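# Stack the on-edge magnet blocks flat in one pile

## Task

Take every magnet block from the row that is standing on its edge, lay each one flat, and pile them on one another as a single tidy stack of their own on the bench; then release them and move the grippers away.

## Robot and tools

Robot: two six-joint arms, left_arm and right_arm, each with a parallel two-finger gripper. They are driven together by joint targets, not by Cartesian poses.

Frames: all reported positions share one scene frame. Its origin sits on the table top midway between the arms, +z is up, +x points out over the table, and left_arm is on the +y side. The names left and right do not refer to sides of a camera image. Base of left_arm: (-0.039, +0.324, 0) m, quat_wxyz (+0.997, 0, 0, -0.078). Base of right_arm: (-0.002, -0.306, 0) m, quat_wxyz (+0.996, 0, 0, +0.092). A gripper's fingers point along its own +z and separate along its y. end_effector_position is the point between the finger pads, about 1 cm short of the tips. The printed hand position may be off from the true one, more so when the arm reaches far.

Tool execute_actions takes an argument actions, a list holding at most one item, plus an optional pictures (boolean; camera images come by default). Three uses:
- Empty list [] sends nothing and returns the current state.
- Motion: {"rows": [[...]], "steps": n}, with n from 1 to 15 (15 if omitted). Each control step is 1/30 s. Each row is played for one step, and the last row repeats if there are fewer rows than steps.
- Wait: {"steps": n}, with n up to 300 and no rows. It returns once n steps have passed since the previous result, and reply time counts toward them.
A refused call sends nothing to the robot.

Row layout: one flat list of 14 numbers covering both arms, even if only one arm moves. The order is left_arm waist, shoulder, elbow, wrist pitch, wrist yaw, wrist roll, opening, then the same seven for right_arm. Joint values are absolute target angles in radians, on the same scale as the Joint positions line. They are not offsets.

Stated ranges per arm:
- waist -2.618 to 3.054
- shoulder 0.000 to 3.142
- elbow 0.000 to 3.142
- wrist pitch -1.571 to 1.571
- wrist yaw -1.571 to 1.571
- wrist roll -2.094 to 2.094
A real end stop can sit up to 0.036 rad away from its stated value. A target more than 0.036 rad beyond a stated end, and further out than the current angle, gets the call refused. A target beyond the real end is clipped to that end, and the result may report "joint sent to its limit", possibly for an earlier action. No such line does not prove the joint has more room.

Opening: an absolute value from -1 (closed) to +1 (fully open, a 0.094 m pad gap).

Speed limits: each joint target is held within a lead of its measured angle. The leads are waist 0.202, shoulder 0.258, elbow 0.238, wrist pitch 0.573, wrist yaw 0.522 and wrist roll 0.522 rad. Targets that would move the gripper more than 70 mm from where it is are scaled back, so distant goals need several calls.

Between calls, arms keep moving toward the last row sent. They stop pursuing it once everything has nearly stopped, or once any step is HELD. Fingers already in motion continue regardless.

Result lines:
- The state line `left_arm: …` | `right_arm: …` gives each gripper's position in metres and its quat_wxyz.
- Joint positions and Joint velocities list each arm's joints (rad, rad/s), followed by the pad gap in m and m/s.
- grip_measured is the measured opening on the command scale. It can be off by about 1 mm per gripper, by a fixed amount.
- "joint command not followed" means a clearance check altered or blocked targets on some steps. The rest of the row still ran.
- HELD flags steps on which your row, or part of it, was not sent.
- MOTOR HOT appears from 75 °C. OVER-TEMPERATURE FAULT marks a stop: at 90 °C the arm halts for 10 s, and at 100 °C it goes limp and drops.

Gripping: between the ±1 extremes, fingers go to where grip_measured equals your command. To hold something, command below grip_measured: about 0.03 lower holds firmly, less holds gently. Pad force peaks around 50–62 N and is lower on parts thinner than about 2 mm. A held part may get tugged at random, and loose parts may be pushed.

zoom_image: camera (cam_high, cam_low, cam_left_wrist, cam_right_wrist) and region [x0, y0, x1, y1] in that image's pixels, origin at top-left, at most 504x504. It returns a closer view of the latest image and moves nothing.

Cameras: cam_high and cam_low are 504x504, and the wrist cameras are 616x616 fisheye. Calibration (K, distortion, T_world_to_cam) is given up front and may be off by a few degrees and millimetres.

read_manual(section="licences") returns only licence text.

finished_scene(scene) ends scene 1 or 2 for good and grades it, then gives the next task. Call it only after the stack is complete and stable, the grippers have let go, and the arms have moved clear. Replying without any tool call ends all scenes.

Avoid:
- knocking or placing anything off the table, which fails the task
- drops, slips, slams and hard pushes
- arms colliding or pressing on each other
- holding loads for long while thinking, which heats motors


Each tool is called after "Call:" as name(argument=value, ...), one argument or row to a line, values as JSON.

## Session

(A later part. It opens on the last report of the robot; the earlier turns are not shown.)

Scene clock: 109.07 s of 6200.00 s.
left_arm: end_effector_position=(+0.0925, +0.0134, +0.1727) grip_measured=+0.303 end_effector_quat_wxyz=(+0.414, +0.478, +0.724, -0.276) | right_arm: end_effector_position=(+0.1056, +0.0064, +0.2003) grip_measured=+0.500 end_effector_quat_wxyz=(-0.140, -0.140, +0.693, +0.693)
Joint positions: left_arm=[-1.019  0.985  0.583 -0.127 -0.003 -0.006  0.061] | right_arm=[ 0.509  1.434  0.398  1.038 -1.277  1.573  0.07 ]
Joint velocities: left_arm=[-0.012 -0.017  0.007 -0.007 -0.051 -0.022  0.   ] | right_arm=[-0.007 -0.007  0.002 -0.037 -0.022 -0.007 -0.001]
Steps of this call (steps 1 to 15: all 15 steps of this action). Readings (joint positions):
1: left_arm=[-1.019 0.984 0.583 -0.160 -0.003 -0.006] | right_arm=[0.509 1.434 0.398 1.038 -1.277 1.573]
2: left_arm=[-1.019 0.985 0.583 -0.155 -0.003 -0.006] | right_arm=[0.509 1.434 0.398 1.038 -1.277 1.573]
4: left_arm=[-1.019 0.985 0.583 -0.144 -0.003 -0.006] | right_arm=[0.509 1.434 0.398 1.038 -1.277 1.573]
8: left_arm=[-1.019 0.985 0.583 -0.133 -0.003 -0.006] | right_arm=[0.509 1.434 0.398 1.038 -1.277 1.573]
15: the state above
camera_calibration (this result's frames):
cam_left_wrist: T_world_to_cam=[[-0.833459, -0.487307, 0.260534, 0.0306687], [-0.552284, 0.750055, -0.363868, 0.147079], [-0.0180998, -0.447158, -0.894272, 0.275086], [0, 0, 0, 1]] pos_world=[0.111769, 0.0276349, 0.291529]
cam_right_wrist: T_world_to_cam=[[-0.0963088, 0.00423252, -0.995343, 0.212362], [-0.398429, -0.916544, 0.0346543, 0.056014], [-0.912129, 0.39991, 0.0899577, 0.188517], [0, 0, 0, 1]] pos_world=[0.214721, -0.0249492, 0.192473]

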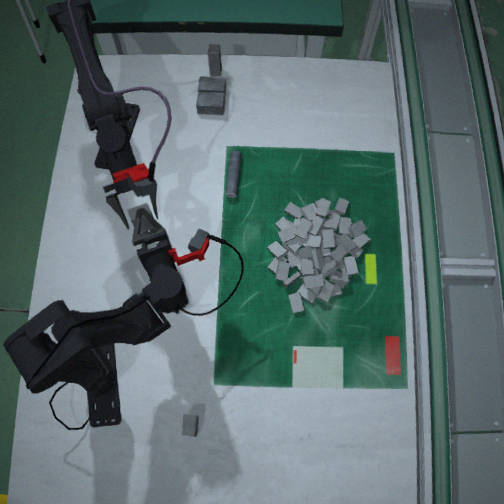

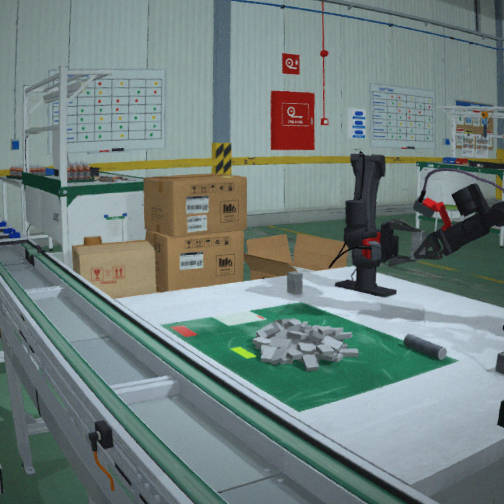

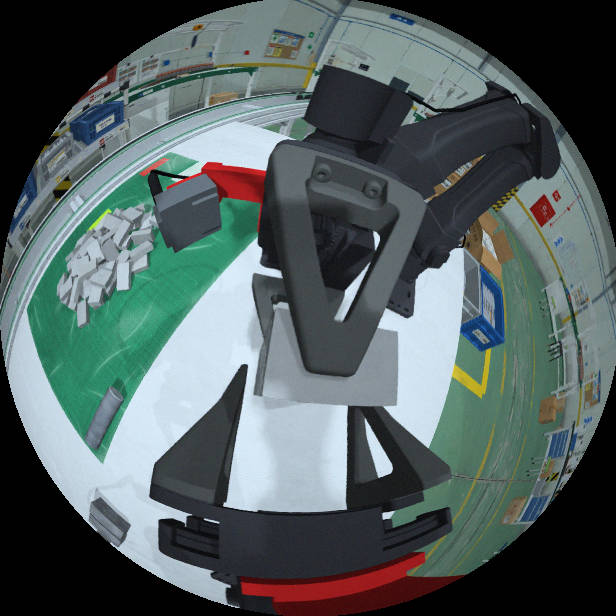

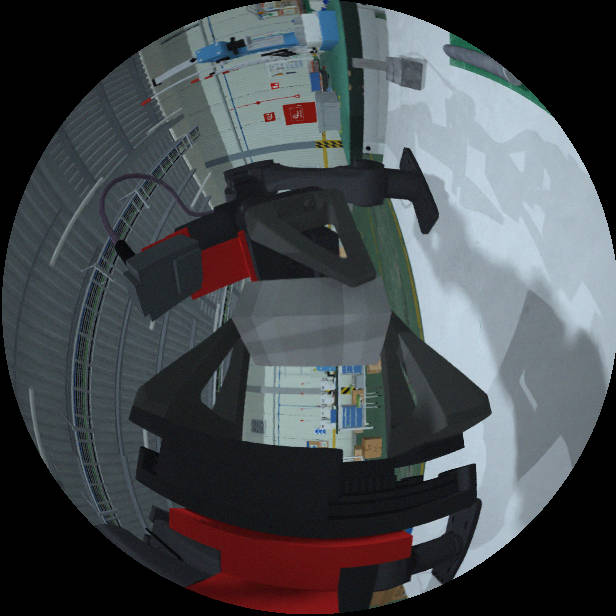

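Call:
execute_actions(
  actions=[
    {"rows":[[-1.03,1.0,0.59,-0.09,0,0,0.3,0.512,1.41,0.42,1.12,-1.27,1.575,0.44],[-1.03,1.015,0.59,-0.07,0,0,0.25,0.512,1.41,0.42,1.12,-1.27,1.575,0.44],[-1.03,1.03,0.59,-0.05,0,0,0.2,0.512,1.41,0.42,1.12,-1.27,1.575,0.44],[-1.03,1.045,0.59,-0.04,0,0,0.15,0.512,1.41,0.42,1.12,-1.27,1.575,0.44],[-1.03,1.055,0.59,-0.04,0,0,0.12,0.512,1.41,0.42,1.12,-1.27,1.575,0.44]]},
  ],
)

Call:
zoom_image(
  camera="cam_right_wrist",
  region=[200, 180, 440, 400],
)

Scene clock: 118.47 s of 6200.00 s.
left_arm: end_effector_position=(+0.0970, +0.0027, +0.1663) grip_measured=+0.123 end_effector_quat_wxyz=(+0.415, +0.477, +0.723, -0.277) | right_arm: end_effector_position=(+0.1056, +0.0064, +0.2003) grip_measured=+0.500 end_effector_quat_wxyz=(-0.140, -0.140, +0.693, +0.693)
Joint positions: left_arm=[-1.019  1.049  0.583 -0.061 -0.003 -0.006  0.053] | right_arm=[ 0.509  1.434  0.398  1.038 -1.277  1.573  0.07 ]
Joint velocities: left_arm=[ 0.002 -0.002 -0.007 -0.022 -0.095  0.066 -0.   ] | right_arm=[ 0.007 -0.012 -0.032 -0.022  0.051  0.037  0.001]
Steps of this call (steps 1 to 15: the robot went on to your last target; steps 16 to 90: nothing new was sent; then 5.90 s passed at rest; steps 91 to 105: all 15 steps of this action). Readings (joint positions):
91: left_arm=[-1.019 0.985 0.583 -0.125 -0.003 -0.006] | right_arm=[0.509 1.434 0.398 1.038 -1.277 1.573]
92: left_arm=[-1.019 0.987 0.583 -0.120 -0.003 -0.006] | right_arm=[0.509 1.434 0.398 1.038 -1.277 1.573]
94: left_arm=[-1.019 1.003 0.583 -0.096 -0.003 -0.006] | right_arm=[0.509 1.434 0.398 1.038 -1.277 1.573]
98: left_arm=[-1.019 1.045 0.583 -0.074 -0.003 -0.006] | right_arm=[0.509 1.434 0.398 1.038 -1.277 1.573]
105: the state above
camera_calibration (this result's frames):
cam_left_wrist: T_world_to_cam=[[-0.833728, -0.486664, 0.260875, 0.0308138], [-0.551908, 0.749155, -0.366283, 0.155636], [-0.0171789, -0.44936, -0.893186, 0.264399], [0, 0, 0, 1]] pos_world=[0.116129, 0.0172107, 0.285126]
cam_right_wrist: T_world_to_cam=[[-0.0963088, 0.00423252, -0.995343, 0.212362], [-0.398429, -0.916544, 0.0346543, 0.056014], [-0.912129, 0.39991, 0.0899577, 0.188517], [0, 0, 0, 1]] pos_world=[0.214721, -0.0249492, 0.192473]

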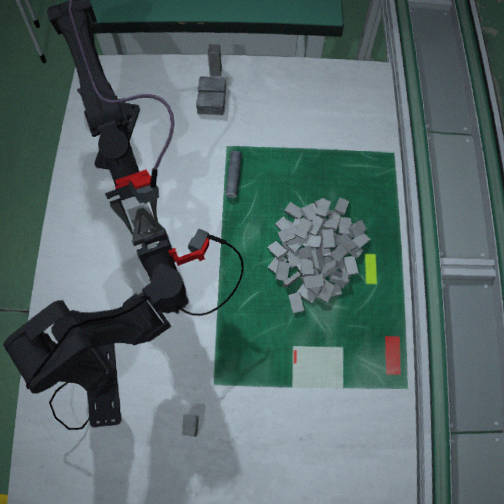

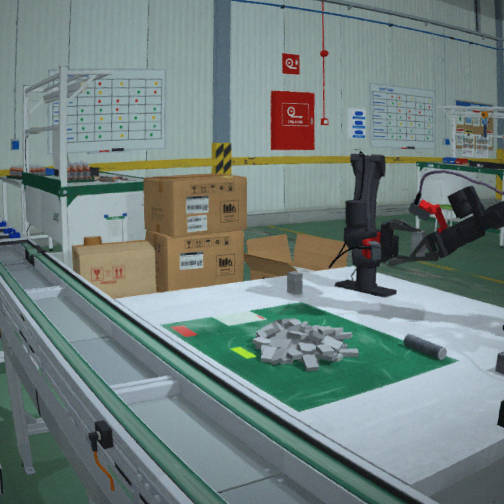

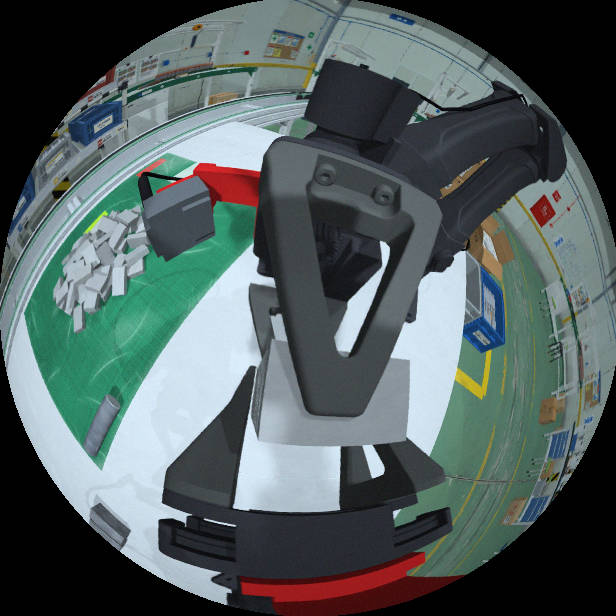

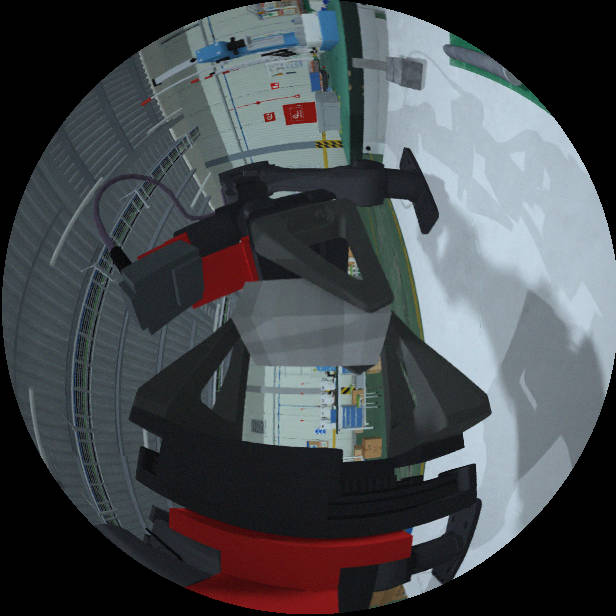

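Region (200, 180, 440, 400) of cam_right_wrist's 616x616 image, scaled by 2.100, with more detail than that image has; it fills the top 462 rows of this view, and the rest is white.

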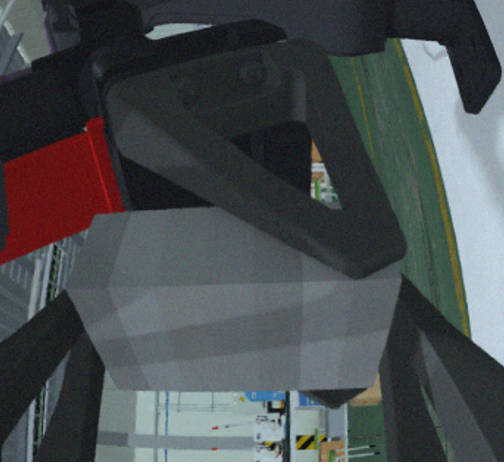

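Call:
execute_actions(
  actions=[
    {"rows":[[-1.025,1.05,0.59,-0.034,0,0,0.11,0.512,1.41,0.42,1.12,-1.27,1.575,0.46],[-1.025,1.05,0.59,-0.034,0,0,0.09,0.512,1.41,0.42,1.12,-1.27,1.575,0.46],[-1.025,1.05,0.59,-0.034,0,0,0.07,0.512,1.41,0.42,1.12,-1.27,1.575,0.46],[-1.025,1.05,0.59,-0.034,0,0,0.05,0.512,1.41,0.42,1.12,-1.27,1.575,0.46],[-1.025,1.05,0.59,-0.034,0,0,0.03,0.512,1.41,0.42,1.12,-1.27,1.575,0.46],[-1.025,1.05,0.59,-0.034,0,0,0.01,0.512,1.41,0.42,1.12,-1.27,1.575,0.46],[-1.025,1.05,0.59,-0.034,0,0,-0.01,0.512,1.41,0.42,1.12,-1.27,1.575,0.46],[-1.025,1.05,0.59,-0.034,0,0,-0.03,0.512,1.41,0.42,1.12,-1.27,1.575,0.46],[-1.025,1.05,0.59,-0.034,0,0,-0.05,0.512,1.41,0.42,1.12,-1.27,1.575,0.46],[-1.025,1.05,0.59,-0.034,0,0,-0.07,0.512,1.41,0.42,1.12,-1.27,1.575,0.46],[-1.025,1.05,0.59,-0.034,0,0,-0.09,0.512,1.41,0.42,1.12,-1.27,1.575,0.46],[-1.025,1.05,0.59,-0.034,0,0,-0.11,0.512,1.41,0.42,1.12,-1.27,1.575,0.46],[-1.025,1.05,0.59,-0.034,0,0,-0.14,0.512,1.41,0.42,1.12,-1.27,1.575,0.46]]},
  ],
)

Call:
zoom_image(
  camera="cam_right_wrist",
  region=[200, 180, 440, 400],
)

Scene clock: 128.50 s of 6200.00 s.
left_arm: end_effector_position=(+0.0990, +0.0026, +0.1678) grip_measured=-0.104 end_effector_quat_wxyz=(+0.420, +0.474, +0.723, -0.274) | right_arm: end_effector_position=(+0.1042, +0.0058, +0.2004) grip_measured=+0.500 end_effector_quat_wxyz=(-0.144, -0.142, +0.692, +0.693)
Joint positions: left_arm=[-1.019  1.049  0.583 -0.054 -0.014 -0.006  0.042] | right_arm=[ 0.509  1.434  0.398  1.04  -1.285  1.577  0.07 ]
Joint velocities: left_arm=[-0.012  0.017  0.012 -0.037  0.051 -0.022 -0.   ] | right_arm=[-0.007  0.002 -0.002 -0.022  0.022 -0.007 -0.   ]
Steps of this call (steps 1 to 15: the robot went on to your last target; steps 16 to 90: nothing new was sent; then 6.53 s passed at rest; steps 91 to 105: all 15 steps of this action). Readings (joint positions):
91: left_arm=[-1.019 1.049 0.583 -0.056 -0.003 -0.006] | right_arm=[0.509 1.434 0.398 1.038 -1.277 1.573]
92: left_arm=[-1.019 1.049 0.583 -0.055 -0.003 -0.006] | right_arm=[0.509 1.434 0.398 1.038 -1.277 1.573]
94: left_arm=[-1.019 1.049 0.583 -0.054 -0.004 -0.006] | right_arm=[0.509 1.434 0.398 1.038 -1.277 1.574]
98: left_arm=[-1.019 1.049 0.583 -0.054 -0.009 -0.006] | right_arm=[0.509 1.434 0.398 1.038 -1.281 1.575]
105: the state above
camera_calibration (this result's frames):
cam_left_wrist: T_world_to_cam=[[-0.831441, -0.492845, 0.256534, 0.032594], [-0.555576, 0.742757, -0.373693, 0.158967], [-0.00636972, -0.453228, -0.891372, 0.264368], [0, 0, 0, 1]] pos_world=[0.117102, 0.0178087, 0.286693]
cam_right_wrist: T_world_to_cam=[[-0.0992859, 0.00248266, -0.995056, 0.212628], [-0.390613, -0.919824, 0.0366802, 0.0537224], [-0.915185, 0.392324, 0.0922953, 0.187377], [0, 0, 0, 1]] pos_world=[0.213581, -0.0246254, 0.192313]

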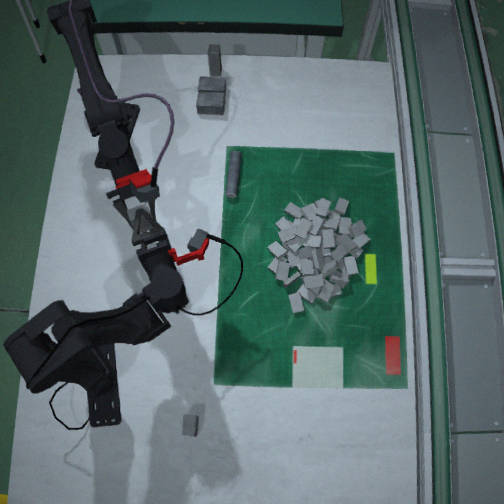

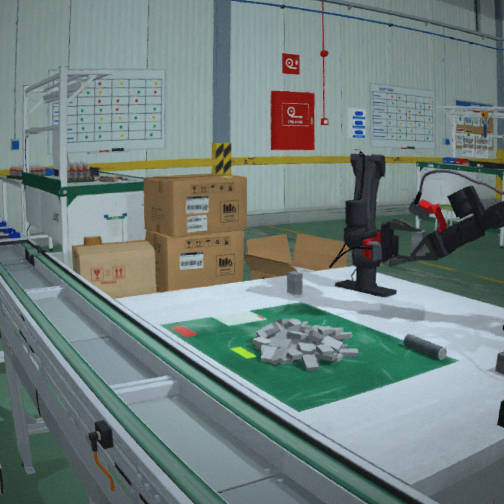

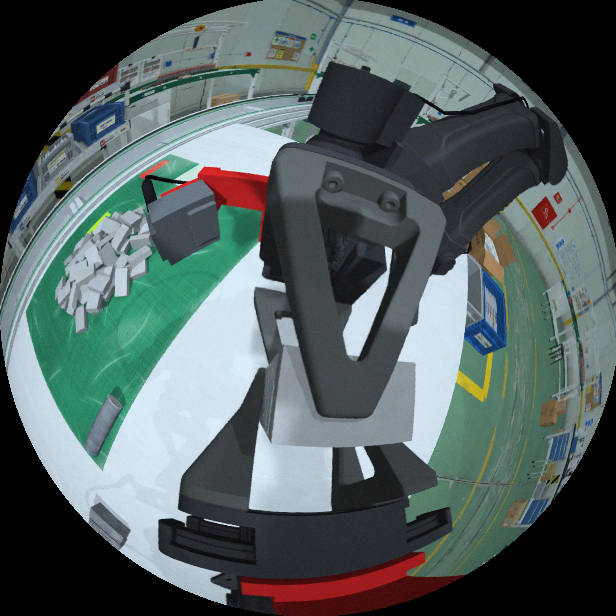

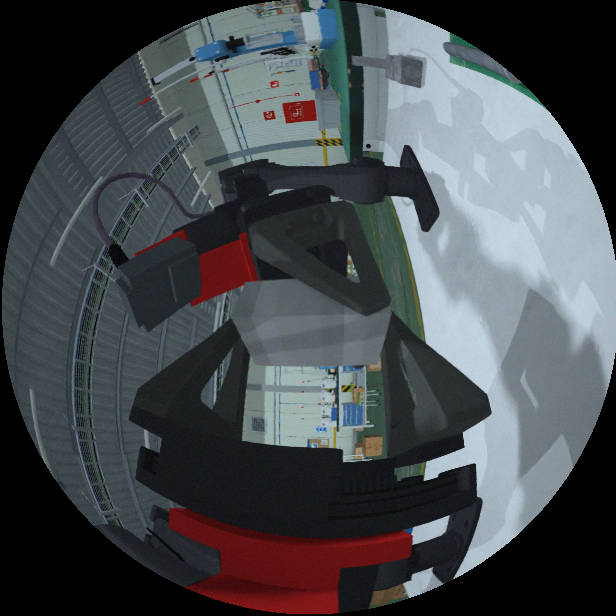

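Region (200, 180, 440, 400) of cam_right_wrist's 616x616 image, scaled by 2.100, with more detail than that image has; it fills the top 462 rows of this view, and the rest is white.

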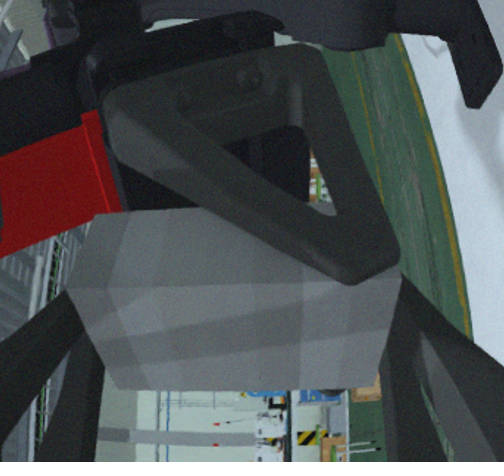

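Call:
execute_actions(
  actions=[
    {"rows":[[-1.02,1.045,0.595,-0.025,-0.014,0,-0.18,0.51,1.415,0.415,1.11,-1.285,1.575,0.47],[-1.02,1.04,0.6,-0.015,-0.014,0,-0.18,0.51,1.42,0.41,1.1,-1.285,1.575,0.475],[-1.02,1.035,0.605,-0.005,-0.014,0,-0.18,0.51,1.425,0.405,1.09,-1.285,1.575,0.48],[-1.02,1.03,0.61,0.005,-0.014,0,-0.18,0.51,1.43,0.4,1.08,-1.285,1.575,0.485],[-1.02,1.03,0.615,0.015,-0.014,0,-0.18,0.51,1.434,0.4,1.07,-1.285,1.575,0.49],[-1.02,1.03,0.615,0.025,-0.014,0,-0.18,0.51,1.434,0.4,1.06,-1.285,1.575,0.495],[-1.02,1.03,0.615,0.035,-0.014,0,-0.18,0.51,1.434,0.4,1.05,-1.285,1.575,0.5],[-1.02,1.03,0.615,0.045,-0.014,0,-0.18,0.51,1.434,0.4,1.045,-1.285,1.575,0.51],[-1.02,1.03,0.615,0.045,-0.014,0,-0.18,0.51,1.434,0.4,1.045,-1.285,1.575,0.53],[-1.02,1.03,0.615,0.045,-0.014,0,-0.18,0.51,1.434,0.4,1.045,-1.285,1.575,0.56],[-1.02,1.03,0.615,0.045,-0.014,0,-0.18,0.51,1.434,0.4,1.045,-1.285,1.575,0.6],[-1.02,1.03,0.615,0.045,-0.014,0,-0.18,0.51,1.434,0.4,1.045,-1.285,1.575,0.65]]},
  ],
)

Scene clock: 142.83 s of 6200.00 s.
left_arm: end_effector_position=(+0.0991, +0.0030, +0.1672) grip_measured=-0.104 end_effector_quat_wxyz=(+0.420, +0.474, +0.724, -0.273) | right_arm: end_effector_position=(+0.1041, +0.0058, +0.1999) grip_measured=+0.648 end_effector_quat_wxyz=(-0.145, -0.141, +0.693, +0.692)
Joint positions: left_arm=[-1.019  1.049  0.583 -0.056 -0.015 -0.006  0.042] | right_arm=[ 0.509  1.434  0.398  1.035 -1.286  1.577  0.077]
Joint velocities: left_arm=[ 0.022 -0.007  0.012 -0.037 -0.081 -0.037 -0.   ] | right_arm=[ 0.002  0.007 -0.012 -0.051  0.037 -0.022  0.   ]
Steps of this call (steps 1 to 15: the robot went on to your last target; steps 16 to 90: nothing new was sent; then 10.83 s passed at rest; steps 91 to 105: all 15 steps of this action). Readings (joint positions):
91: left_arm=[-1.019 1.049 0.583 -0.053 -0.014 -0.006] | right_arm=[0.509 1.434 0.398 1.040 -1.286 1.577]
92: left_arm=[-1.019 1.049 0.583 -0.053 -0.015 -0.006] | right_arm=[0.509 1.434 0.398 1.040 -1.286 1.577]
94: left_arm=[-1.019 1.049 0.583 -0.052 -0.015 -0.006] | right_arm=[0.509 1.434 0.398 1.040 -1.286 1.577]
98: left_arm=[-1.019 1.049 0.583 -0.050 -0.015 -0.006] | right_arm=[0.509 1.434 0.398 1.035 -1.286 1.577]
105: the state above
camera_calibration (this result's frames):
cam_left_wrist: T_world_to_cam=[[-0.83065, -0.494481, 0.255947, 0.0330059], [-0.556756, 0.74305, -0.371349, 0.158223], [-0.0065562, -0.450961, -0.89252, 0.264235], [0, 0, 0, 1]] pos_world=[0.11724, 0.0179128, 0.286143]
cam_right_wrist: T_world_to_cam=[[-0.102792, -0.000501832, -0.994703, 0.212379], [-0.389775, -0.920008, 0.0407434, 0.052746], [-0.915155, 0.391899, 0.0943741, 0.186919], [0, 0, 0, 1]] pos_world=[0.21345, -0.02462, 0.191464]

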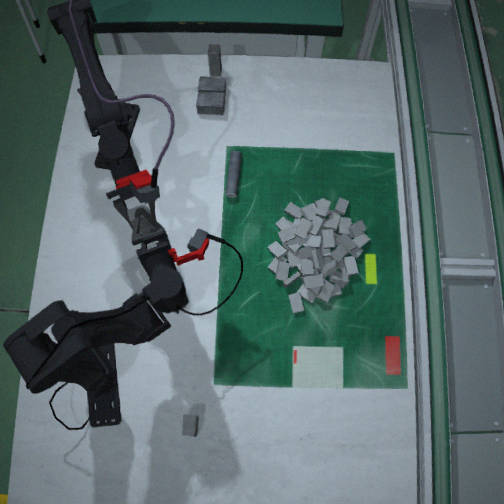

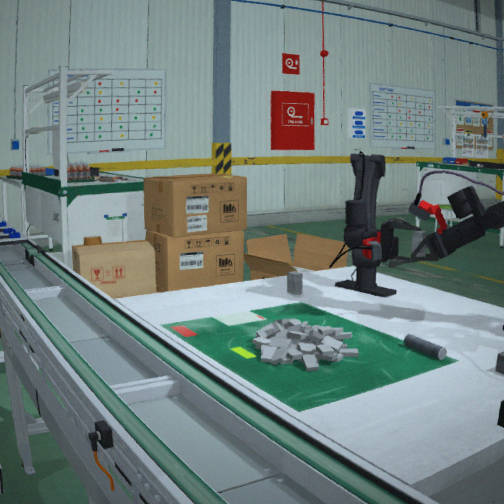

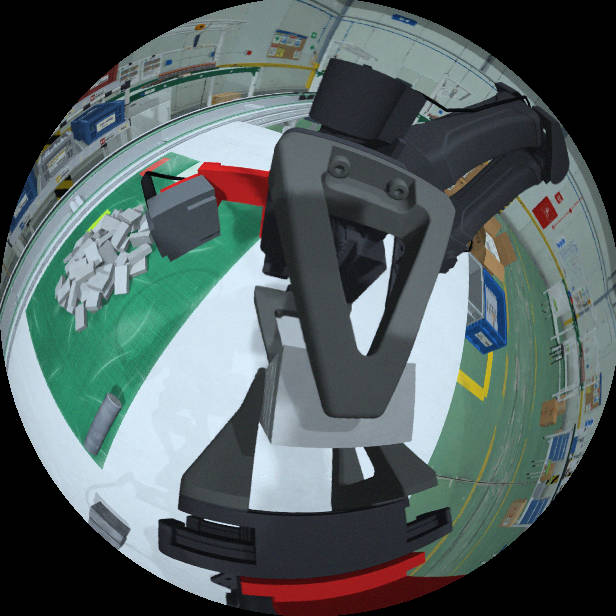

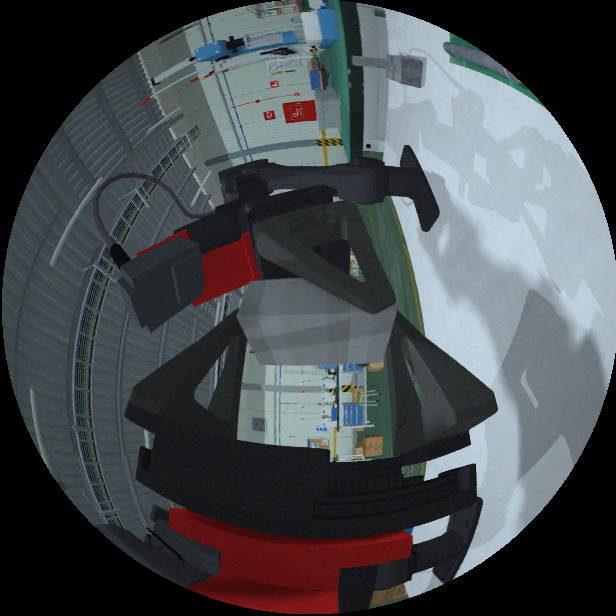

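Call:
execute_actions(
  actions=[
    {"rows":[[-1.02,1.03,0.615,0.055,-0.014,0,-0.18,0.51,1.434,0.4,1.03,-1.285,1.575,0.72],[-1.02,1.03,0.615,0.065,-0.014,0,-0.18,0.51,1.434,0.4,1.03,-1.285,1.575,0.8],[-1.02,1.03,0.615,0.065,-0.014,0,-0.18,0.51,1.434,0.4,1.03,-1.285,1.575,0.8],[-1.02,1.03,0.615,0.065,-0.014,0,-0.18,0.51,1.434,0.4,1.03,-1.3,1.575,0.8],[-1.02,1.03,0.615,0.065,-0.014,0,-0.18,0.48,1.434,0.4,1.03,-1.35,1.575,0.8],[-1.02,1.03,0.615,0.065,-0.014,0,-0.18,0.45,1.434,0.4,1.03,-1.4,1.575,0.8],[-1.02,1.03,0.615,0.065,-0.014,0,-0.18,0.41,1.434,0.4,1.03,-1.45,1.575,0.8],[-1.02,1.03,0.615,0.065,-0.014,0,-0.18,0.36,1.434,0.4,1.03,-1.5,1.575,0.8],[-1.02,1.03,0.615,0.065,-0.014,0,-0.18,0.31,1.434,0.4,1.03,-1.5,1.575,0.8],[-1.02,1.03,0.615,0.065,-0.014,0,-0.18,0.25,1.434,0.4,1.03,-1.5,1.575,0.8],[-1.02,1.03,0.615,0.065,-0.014,0,-0.18,0.18,1.434,0.4,1.03,-1.5,1.575,0.8],[-1.02,1.03,0.615,0.065,-0.014,0,-0.18,-0.6,1.434,0.4,1.03,-1.5,1.575,0.8]]},
  ],
  pictures=false,
)

Call:
execute_actions(
  actions=[
    {"rows":[[-1.02,1.04,0.615,0.08,-0.014,0,-0.18,-0.6,1.434,0.4,1.03,-1.5,1.575,0.8],[-1.02,1.05,0.615,0.1,-0.014,0,-0.18,-0.6,1.434,0.4,1.03,-1.5,1.575,0.8],[-1.02,1.06,0.615,0.12,-0.014,0,-0.18,-0.6,1.434,0.4,1.03,-1.5,1.575,0.8],[-1.02,1.075,0.615,0.14,-0.014,0,-0.18,-0.6,1.434,0.4,1.03,-1.5,1.575,0.8],[-1.02,1.09,0.615,0.16,-0.014,0,-0.18,-0.6,1.434,0.4,1.03,-1.5,1.575,0.8],[-1.02,1.105,0.615,0.18,-0.014,0,-0.18,-0.6,1.434,0.4,1.03,-1.5,1.575,0.8],[-1.02,1.12,0.615,0.2,-0.014,0,-0.18,-0.6,1.434,0.4,1.03,-1.5,1.575,0.8],[-1.02,1.14,0.615,0.22,-0.014,0,-0.18,-0.6,1.434,0.4,1.03,-1.5,1.575,0.8],[-1.02,1.16,0.615,0.24,-0.014,0,-0.18,-0.6,1.434,0.4,1.03,-1.5,1.575,0.8],[-1.02,1.18,0.615,0.26,-0.014,0,-0.18,-0.6,1.434,0.4,1.03,-1.5,1.575,0.8],[-1.02,1.2,0.615,0.28,-0.014,0,-0.18,-0.6,1.434,0.4,1.03,-1.5,1.575,0.8],[-1.02,1.215,0.615,0.295,-0.014,0,-0.18,-0.6,1.434,0.4,1.03,-1.5,1.575,0.8],[-1.02,1.23,0.615,0.3,-0.014,0,-0.18,-0.6,1.434,0.4,1.03,-1.5,1.575,0.8],[-1.02,1.24,0.615,0.3,-0.014,0,-0.18,-0.6,1.434,0.4,1.03,-1.5,1.575,0.8],[-1.02,1.25,0.615,0.3,-0.014,0,-0.18,-0.6,1.434,0.4,1.03,-1.5,1.575,0.8]]},
  ],
  pictures=false,
)

Call:
execute_actions(
  actions=[
    {"steps":15},
  ],
)

Scene clock: 169.87 s of 6200.00 s.
left_arm: end_effector_position=(+0.0991, +0.0030, +0.1672) grip_measured=-0.104 end_effector_quat_wxyz=(+0.420, +0.474, +0.724, -0.273) | right_arm: end_effector_position=(+0.2055, -0.0805, +0.1999) grip_measured=+0.798 end_effector_quat_wxyz=(-0.038, -0.033, +0.706, +0.706)
Joint positions: left_arm=[-1.019  1.049  0.583 -0.056 -0.015 -0.006  0.042] | right_arm=[ 0.022  1.434  0.398  1.035 -1.466  1.577  0.084]
Joint velocities: left_arm=[ 0.007  0.007 -0.017 -0.081 -0.022  0.037 -0.001] | right_arm=[-2.059 -0.022 -0.012  0.022 -0.139 -0.081 -0.   ]
Steps of this call (steps 1 to 15: the robot went on to your last target; steps 16 to 90: nothing new was sent; then 23.53 s passed at rest; steps 91 to 105: all 15 steps of this action). Readings (joint positions):
91: left_arm=[-1.019 1.049 0.583 -0.056 -0.015 -0.006] | right_arm=[0.509 1.434 0.398 1.035 -1.286 1.577]
92: left_arm=[-1.019 1.049 0.583 -0.056 -0.015 -0.006] | right_arm=[0.509 1.434 0.398 1.035 -1.286 1.577]
94: left_arm=[-1.019 1.049 0.583 -0.056 -0.015 -0.006] | right_arm=[0.509 1.434 0.398 1.035 -1.287 1.577]
98: left_arm=[-1.019 1.049 0.583 -0.056 -0.015 -0.006] | right_arm=[0.447 1.434 0.398 1.035 -1.367 1.577]
105: the state above

Scene clock: 170.37 s of 6200.00 s.
left_arm: end_effector_position=(+0.1108, -0.0250, +0.1387) grip_measured=-0.104 end_effector_quat_wxyz=(+0.415, +0.476, +0.726, -0.271) | right_arm: end_effector_position=(+0.2945, -0.2420, +0.1999) grip_measured=+0.798 end_effector_quat_wxyz=(+0.172, +0.177, +0.685, +0.686)
Joint positions: left_arm=[-1.019  1.247  0.583  0.13  -0.015 -0.006  0.042] | right_arm=[-0.6    1.434  0.398  1.035 -1.488  1.577  0.084]
Joint velocities: left_arm=[ 0.007  0.379  0.002  0.168 -0.051  0.066 -0.001] | right_arm=[-0.002 -0.007 -0.002 -0.022  0.007  0.037  0.   ]
Steps of this call (steps 1 to 15: all 15 steps of this action). Readings (joint positions):
1: left_arm=[-1.019 1.049 0.583 -0.056 -0.015 -0.006] | right_arm=[-0.050 1.434 0.398 1.035 -1.470 1.577]
2: left_arm=[-1.019 1.050 0.583 -0.054 -0.015 -0.006] | right_arm=[-0.121 1.434 0.398 1.035 -1.473 1.577]
4: left_arm=[-1.019 1.062 0.583 -0.037 -0.015 -0.006] | right_arm=[-0.266 1.434 0.398 1.035 -1.477 1.577]
8: left_arm=[-1.019 1.118 0.583 0.024 -0.015 -0.006] | right_arm=[-0.540 1.434 0.398 1.035 -1.482 1.577]
15: the state above

Scene clock: 170.87 s of 6200.00 s.
left_arm: end_effector_position=(+0.1127, -0.0297, +0.1378) grip_measured=-0.104 end_effector_quat_wxyz=(+0.420, +0.474, +0.724, -0.274) | right_arm: end_effector_position=(+0.2938, -0.2417, +0.1999) grip_measured=+0.798 end_effector_quat_wxyz=(+0.171, +0.176, +0.685, +0.686)
Joint positions: left_arm=[-1.019  1.272  0.583  0.167 -0.015 -0.006  0.042] | right_arm=[-0.6    1.434  0.398  1.035 -1.492  1.577  0.084]
Joint velocities: left_arm=[ 0.002 -0.007 -0.007  0.037  0.022 -0.022  0.   ] | right_arm=[-0.017  0.007 -0.002  0.081 -0.081  0.081 -0.   ]
Steps of this call (steps 1 to 15: the robot went on to your last target). Readings (joint positions):
1: left_arm=[-1.019 1.259 0.583 0.137 -0.015 -0.006] | right_arm=[-0.600 1.434 0.398 1.035 -1.489 1.577]
2: left_arm=[-1.019 1.267 0.583 0.140 -0.015 -0.006] | right_arm=[-0.600 1.434 0.398 1.035 -1.490 1.577]
4: left_arm=[-1.019 1.272 0.583 0.142 -0.015 -0.006] | right_arm=[-0.600 1.434 0.398 1.035 -1.491 1.577]
8: left_arm=[-1.019 1.272 0.583 0.158 -0.015 -0.006] | right_arm=[-0.600 1.434 0.398 1.035 -1.492 1.577]
15: the state above
camera_calibration (this result's frames):
cam_left_wrist: T_world_to_cam=[[-0.830726, -0.494301, 0.25605, 0.0357196], [-0.556647, 0.742788, -0.372036, 0.17929], [-0.0062935, -0.451589, -0.892204, 0.223257], [0, 0, 0, 1]] pos_world=[0.13088, -0.0146981, 0.256747]
cam_right_wrist: T_world_to_cam=[[-0.0640614, 0.0805106, -0.994693, 0.239982], [-0.963539, -0.264462, 0.0406494, 0.226072], [-0.259786, 0.96103, 0.094517, 0.402455], [0, 0, 0, 1]] pos_world=[0.337755, -0.346304, 0.19148]

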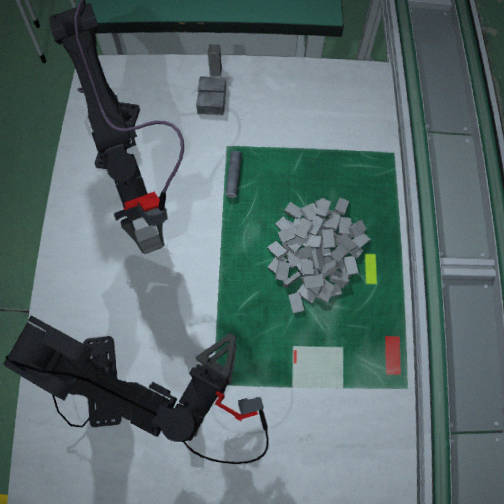

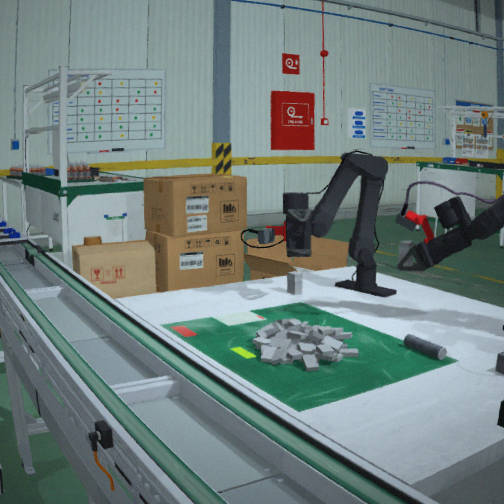

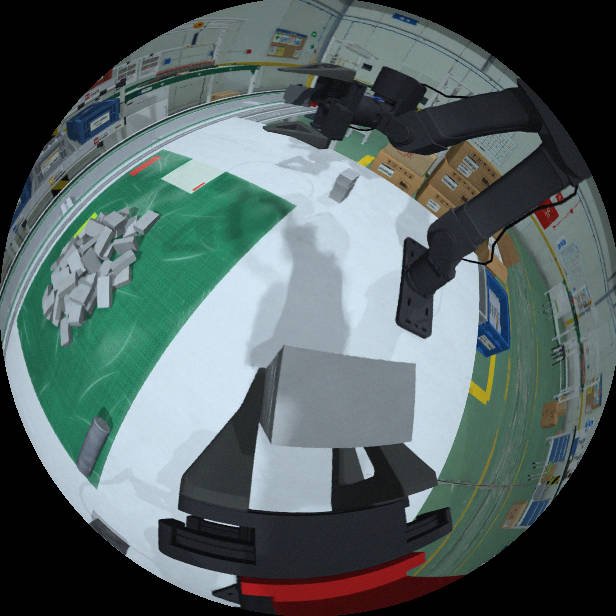

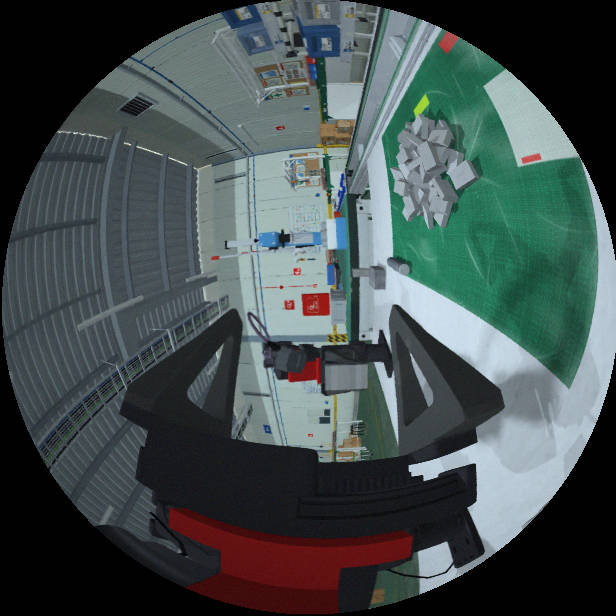

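Call:
execute_actions(
  actions=[
    {"rows":[[-1.02,1.26,0.615,0.315,-0.014,0,-0.18,-0.6,1.434,0.4,1.03,-1.5,1.575,0.8],[-1.02,1.27,0.615,0.335,-0.014,0,-0.18,-0.6,1.434,0.4,1.03,-1.5,1.575,0.8],[-1.02,1.285,0.615,0.355,-0.014,0,-0.18,-0.6,1.434,0.4,1.03,-1.5,1.575,0.8],[-1.02,1.3,0.615,0.38,-0.014,0,-0.18,-0.6,1.434,0.4,1.03,-1.5,1.575,0.8],[-1.02,1.32,0.615,0.405,-0.014,0,-0.18,-0.6,1.434,0.4,1.03,-1.5,1.575,0.8],[-1.02,1.34,0.615,0.435,-0.014,0,-0.18,-0.6,1.434,0.4,1.03,-1.5,1.575,0.8],[-1.02,1.365,0.615,0.465,-0.014,0,-0.18,-0.6,1.434,0.4,1.03,-1.5,1.575,0.8],[-1.02,1.39,0.615,0.49,-0.014,0,-0.18,-0.6,1.434,0.4,1.03,-1.5,1.575,0.8],[-1.02,1.415,0.615,0.515,-0.014,0,-0.18,-0.6,1.434,0.4,1.03,-1.5,1.575,0.8],[-1.02,1.44,0.615,0.54,-0.014,0,-0.18,-0.6,1.434,0.4,1.03,-1.5,1.575,0.8],[-1.02,1.465,0.615,0.565,-0.014,0,-0.18,-0.6,1.434,0.4,1.03,-1.5,1.575,0.8],[-1.02,1.49,0.615,0.59,-0.014,0,-0.18,-0.6,1.434,0.4,1.03,-1.5,1.575,0.8],[-1.02,1.515,0.615,0.615,-0.014,0,-0.18,-0.6,1.434,0.4,1.03,-1.5,1.575,0.8],[-1.02,1.54,0.615,0.64,-0.014,0,-0.18,-0.6,1.434,0.4,1.03,-1.5,1.575,0.8],[-1.02,1.565,0.615,0.665,-0.014,0,-0.18,-0.6,1.434,0.4,1.03,-1.5,1.575,0.8]]},
  ],
  pictures=false,
)

Call:
execute_actions(
  actions=[
    {"rows":[[-1.02,1.59,0.615,0.69,-0.014,0,-0.18,-0.6,1.434,0.4,1.03,-1.5,1.575,0.8],[-1.02,1.615,0.615,0.715,-0.014,0,-0.18,-0.6,1.434,0.4,1.03,-1.5,1.575,0.8],[-1.02,1.64,0.615,0.74,-0.014,0,-0.18,-0.6,1.434,0.4,1.03,-1.5,1.575,0.8],[-1.02,1.665,0.615,0.765,-0.014,0,-0.18,-0.6,1.434,0.4,1.03,-1.5,1.575,0.8],[-1.02,1.69,0.615,0.79,-0.014,0,-0.18,-0.6,1.434,0.4,1.03,-1.5,1.575,0.8],[-1.02,1.715,0.615,0.815,-0.014,0,-0.18,-0.6,1.434,0.4,1.03,-1.5,1.575,0.8],[-1.02,1.74,0.615,0.84,-0.014,0,-0.18,-0.6,1.434,0.4,1.03,-1.5,1.575,0.8],[-1.02,1.76,0.615,0.86,-0.014,0,-0.18,-0.6,1.434,0.4,1.03,-1.5,1.575,0.8],[-1.02,1.78,0.615,0.88,-0.014,0,-0.18,-0.6,1.434,0.4,1.03,-1.5,1.575,0.8],[-1.02,1.8,0.615,0.895,-0.014,0,-0.18,-0.6,1.434,0.4,1.03,-1.5,1.575,0.8],[-1.02,1.815,0.615,0.905,-0.014,0,-0.18,-0.6,1.434,0.4,1.03,-1.5,1.575,0.8],[-1.02,1.83,0.615,0.91,-0.014,0,-0.18,-0.6,1.434,0.4,1.03,-1.5,1.575,0.8],[-1.02,1.84,0.615,0.915,-0.014,0,-0.18,-0.6,1.434,0.4,1.03,-1.5,1.575,0.8],[-1.02,1.85,0.615,0.915,-0.014,0,-0.18,-0.6,1.434,0.4,1.03,-1.5,1.575,0.8],[-1.02,1.86,0.615,0.915,-0.014,0,-0.18,-0.6,1.434,0.4,1.03,-1.5,1.575,0.8]]},
  ],
  pictures=false,
)

Call:
execute_actions(
  actions=[
    {"steps":15},
  ],
)

Call:
zoom_image(
  camera="cam_low",
  region=[340, 240, 440, 340],
)

Scene clock: 188.73 s of 6200.00 s.
left_arm: end_effector_position=(+0.1252, -0.0595, +0.0931) grip_measured=-0.104 end_effector_quat_wxyz=(+0.420, +0.474, +0.724, -0.273) | right_arm: end_effector_position=(+0.2938, -0.2417, +0.1999) grip_measured=+0.798 end_effector_quat_wxyz=(+0.171, +0.176, +0.685, +0.686)
Joint positions: left_arm=[-1.019  1.539  0.583  0.434 -0.015 -0.006  0.042] | right_arm=[-0.6    1.434  0.398  1.035 -1.492  1.577  0.084]
Joint velocities: left_arm=[ 0.007  0.74  -0.007  0.681 -0.022 -0.051 -0.   ] | right_arm=[ 0.002  0.017  0.002 -0.051 -0.022 -0.007 -0.   ]
Steps of this call (steps 1 to 15: the robot went on to your last target; steps 16 to 90: nothing new was sent; then 14.37 s passed at rest; steps 91 to 105: all 15 steps of this action). Readings (joint positions):
91: left_arm=[-1.019 1.272 0.583 0.169 -0.015 -0.006] | right_arm=[-0.600 1.434 0.398 1.035 -1.492 1.577]
92: left_arm=[-1.019 1.273 0.583 0.172 -0.015 -0.006] | right_arm=[-0.600 1.434 0.398 1.035 -1.492 1.577]
94: left_arm=[-1.019 1.286 0.583 0.195 -0.015 -0.006] | right_arm=[-0.600 1.434 0.398 1.035 -1.492 1.577]
98: left_arm=[-1.019 1.355 0.583 0.278 -0.015 -0.006] | right_arm=[-0.600 1.434 0.398 1.035 -1.492 1.577]
105: the state above

Scene clock: 189.23 s of 6200.00 s.
left_arm: end_effector_position=(+0.1328, -0.0776, +0.0262) grip_measured=-0.104 end_effector_quat_wxyz=(+0.413, +0.477, +0.728, -0.269) | right_arm: end_effector_position=(+0.2938, -0.2417, +0.1999) grip_measured=+0.798 end_effector_quat_wxyz=(+0.171, +0.176, +0.685, +0.686)
Joint positions: left_arm=[-1.019  1.863  0.583  0.74  -0.015 -0.006  0.042] | right_arm=[-0.6    1.434  0.398  1.035 -1.492  1.577  0.084]
Joint velocities: left_arm=[-0.002  0.32   0.017  0.198  0.022 -0.007 -0.   ] | right_arm=[-0.007 -0.007 -0.002 -0.022  0.022  0.022 -0.   ]
Steps of this call (steps 1 to 15: all 15 steps of this action). Readings (joint positions):
1: left_arm=[-1.019 1.565 0.583 0.457 -0.015 -0.006] | right_arm=[-0.600 1.434 0.398 1.035 -1.492 1.577]
2: left_arm=[-1.019 1.590 0.583 0.480 -0.015 -0.006] | right_arm=[-0.600 1.434 0.398 1.035 -1.492 1.577]
4: left_arm=[-1.019 1.640 0.583 0.528 -0.015 -0.006] | right_arm=[-0.600 1.434 0.398 1.035 -1.492 1.577]
8: left_arm=[-1.019 1.738 0.583 0.627 -0.015 -0.006] | right_arm=[-0.600 1.434 0.398 1.035 -1.492 1.577]
15: the state above

Scene clock: 189.73 s of 6200.00 s.
left_arm: end_effector_position=(+0.1341, -0.0808, +0.0269) grip_measured=-0.104 end_effector_quat_wxyz=(+0.421, +0.474, +0.723, -0.275) | right_arm: end_effector_position=(+0.2938, -0.2417, +0.1999) grip_measured=+0.798 end_effector_quat_wxyz=(+0.171, +0.176, +0.685, +0.686)
Joint positions: left_arm=[-1.019  1.883  0.583  0.782 -0.015 -0.006  0.042] | right_arm=[-0.6    1.434  0.398  1.035 -1.492  1.577  0.084]
Joint velocities: left_arm=[ 0.002  0.012 -0.017 -0.037 -0.022  0.037 -0.   ] | right_arm=[-0.007 -0.017  0.002  0.051 -0.037 -0.007 -0.   ]
Steps of this call (steps 1 to 15: the robot went on to your last target). Readings (joint positions):
1: left_arm=[-1.019 1.872 0.583 0.746 -0.015 -0.006] | right_arm=[-0.600 1.434 0.398 1.035 -1.492 1.577]
2: left_arm=[-1.019 1.878 0.583 0.750 -0.015 -0.006] | right_arm=[-0.600 1.434 0.398 1.035 -1.492 1.577]
4: left_arm=[-1.019 1.883 0.583 0.754 -0.015 -0.006] | right_arm=[-0.600 1.434 0.398 1.035 -1.492 1.577]
8: left_arm=[-1.019 1.883 0.583 0.771 -0.015 -0.006] | right_arm=[-0.600 1.434 0.398 1.035 -1.492 1.577]
15: the state above
camera_calibration (this result's frames):
cam_left_wrist: T_world_to_cam=[[-0.831103, -0.493399, 0.256565, 0.0567074], [-0.556096, 0.741473, -0.375467, 0.187839], [-0.0049814, -0.454726, -0.890617, 0.100916], [0, 0, 0, 1]] pos_world=[0.152089, -0.0654091, 0.145856]
cam_right_wrist: T_world_to_cam=[[-0.0640614, 0.0805106, -0.994693, 0.239982], [-0.963539, -0.264462, 0.0406494, 0.226072], [-0.259786, 0.96103, 0.094517, 0.402455], [0, 0, 0, 1]] pos_world=[0.337755, -0.346304, 0.19148]

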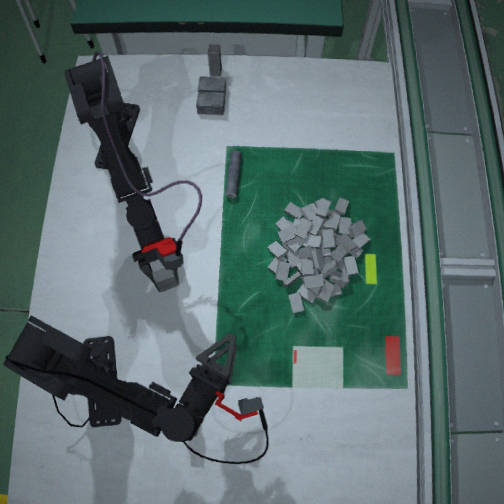

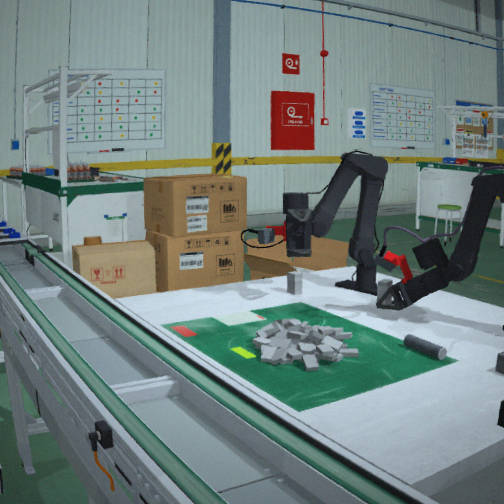

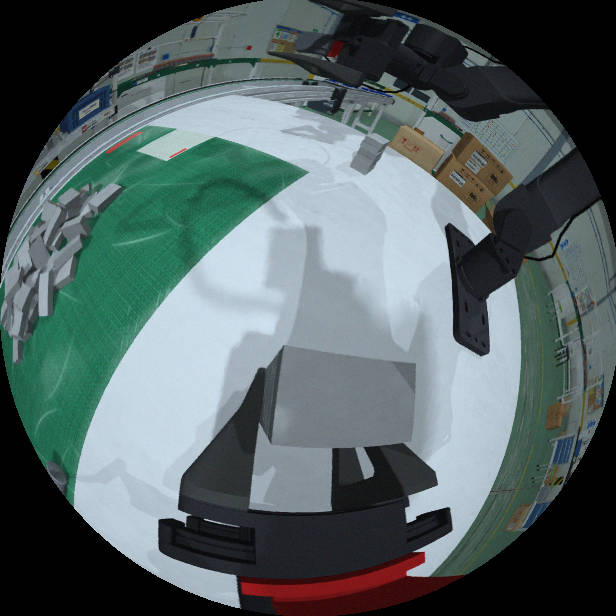

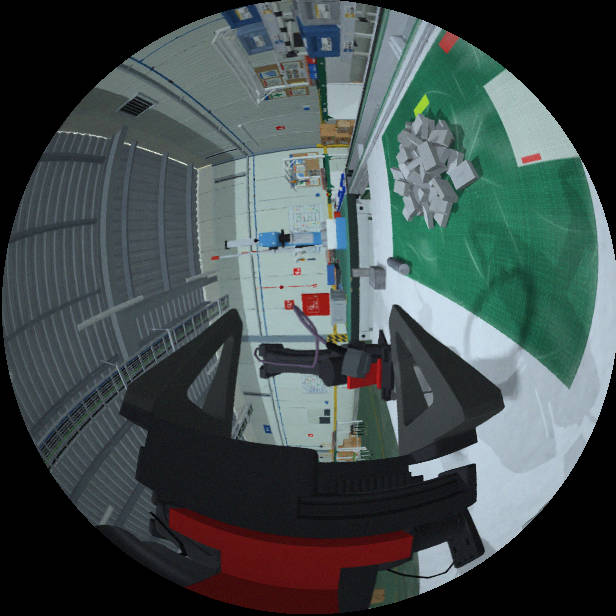

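Region (340, 240, 440, 340) of cam_low's 504x504 image, scaled by 5.040, with more detail than that image has.

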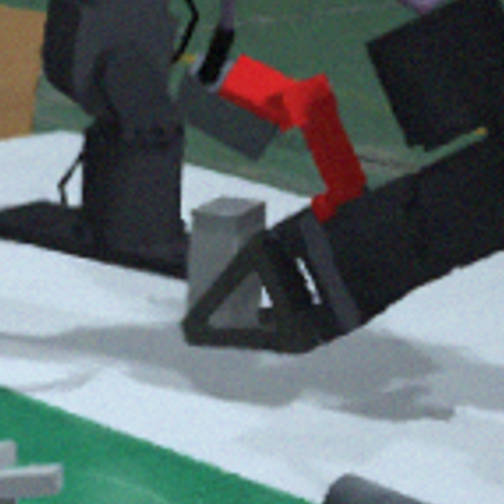

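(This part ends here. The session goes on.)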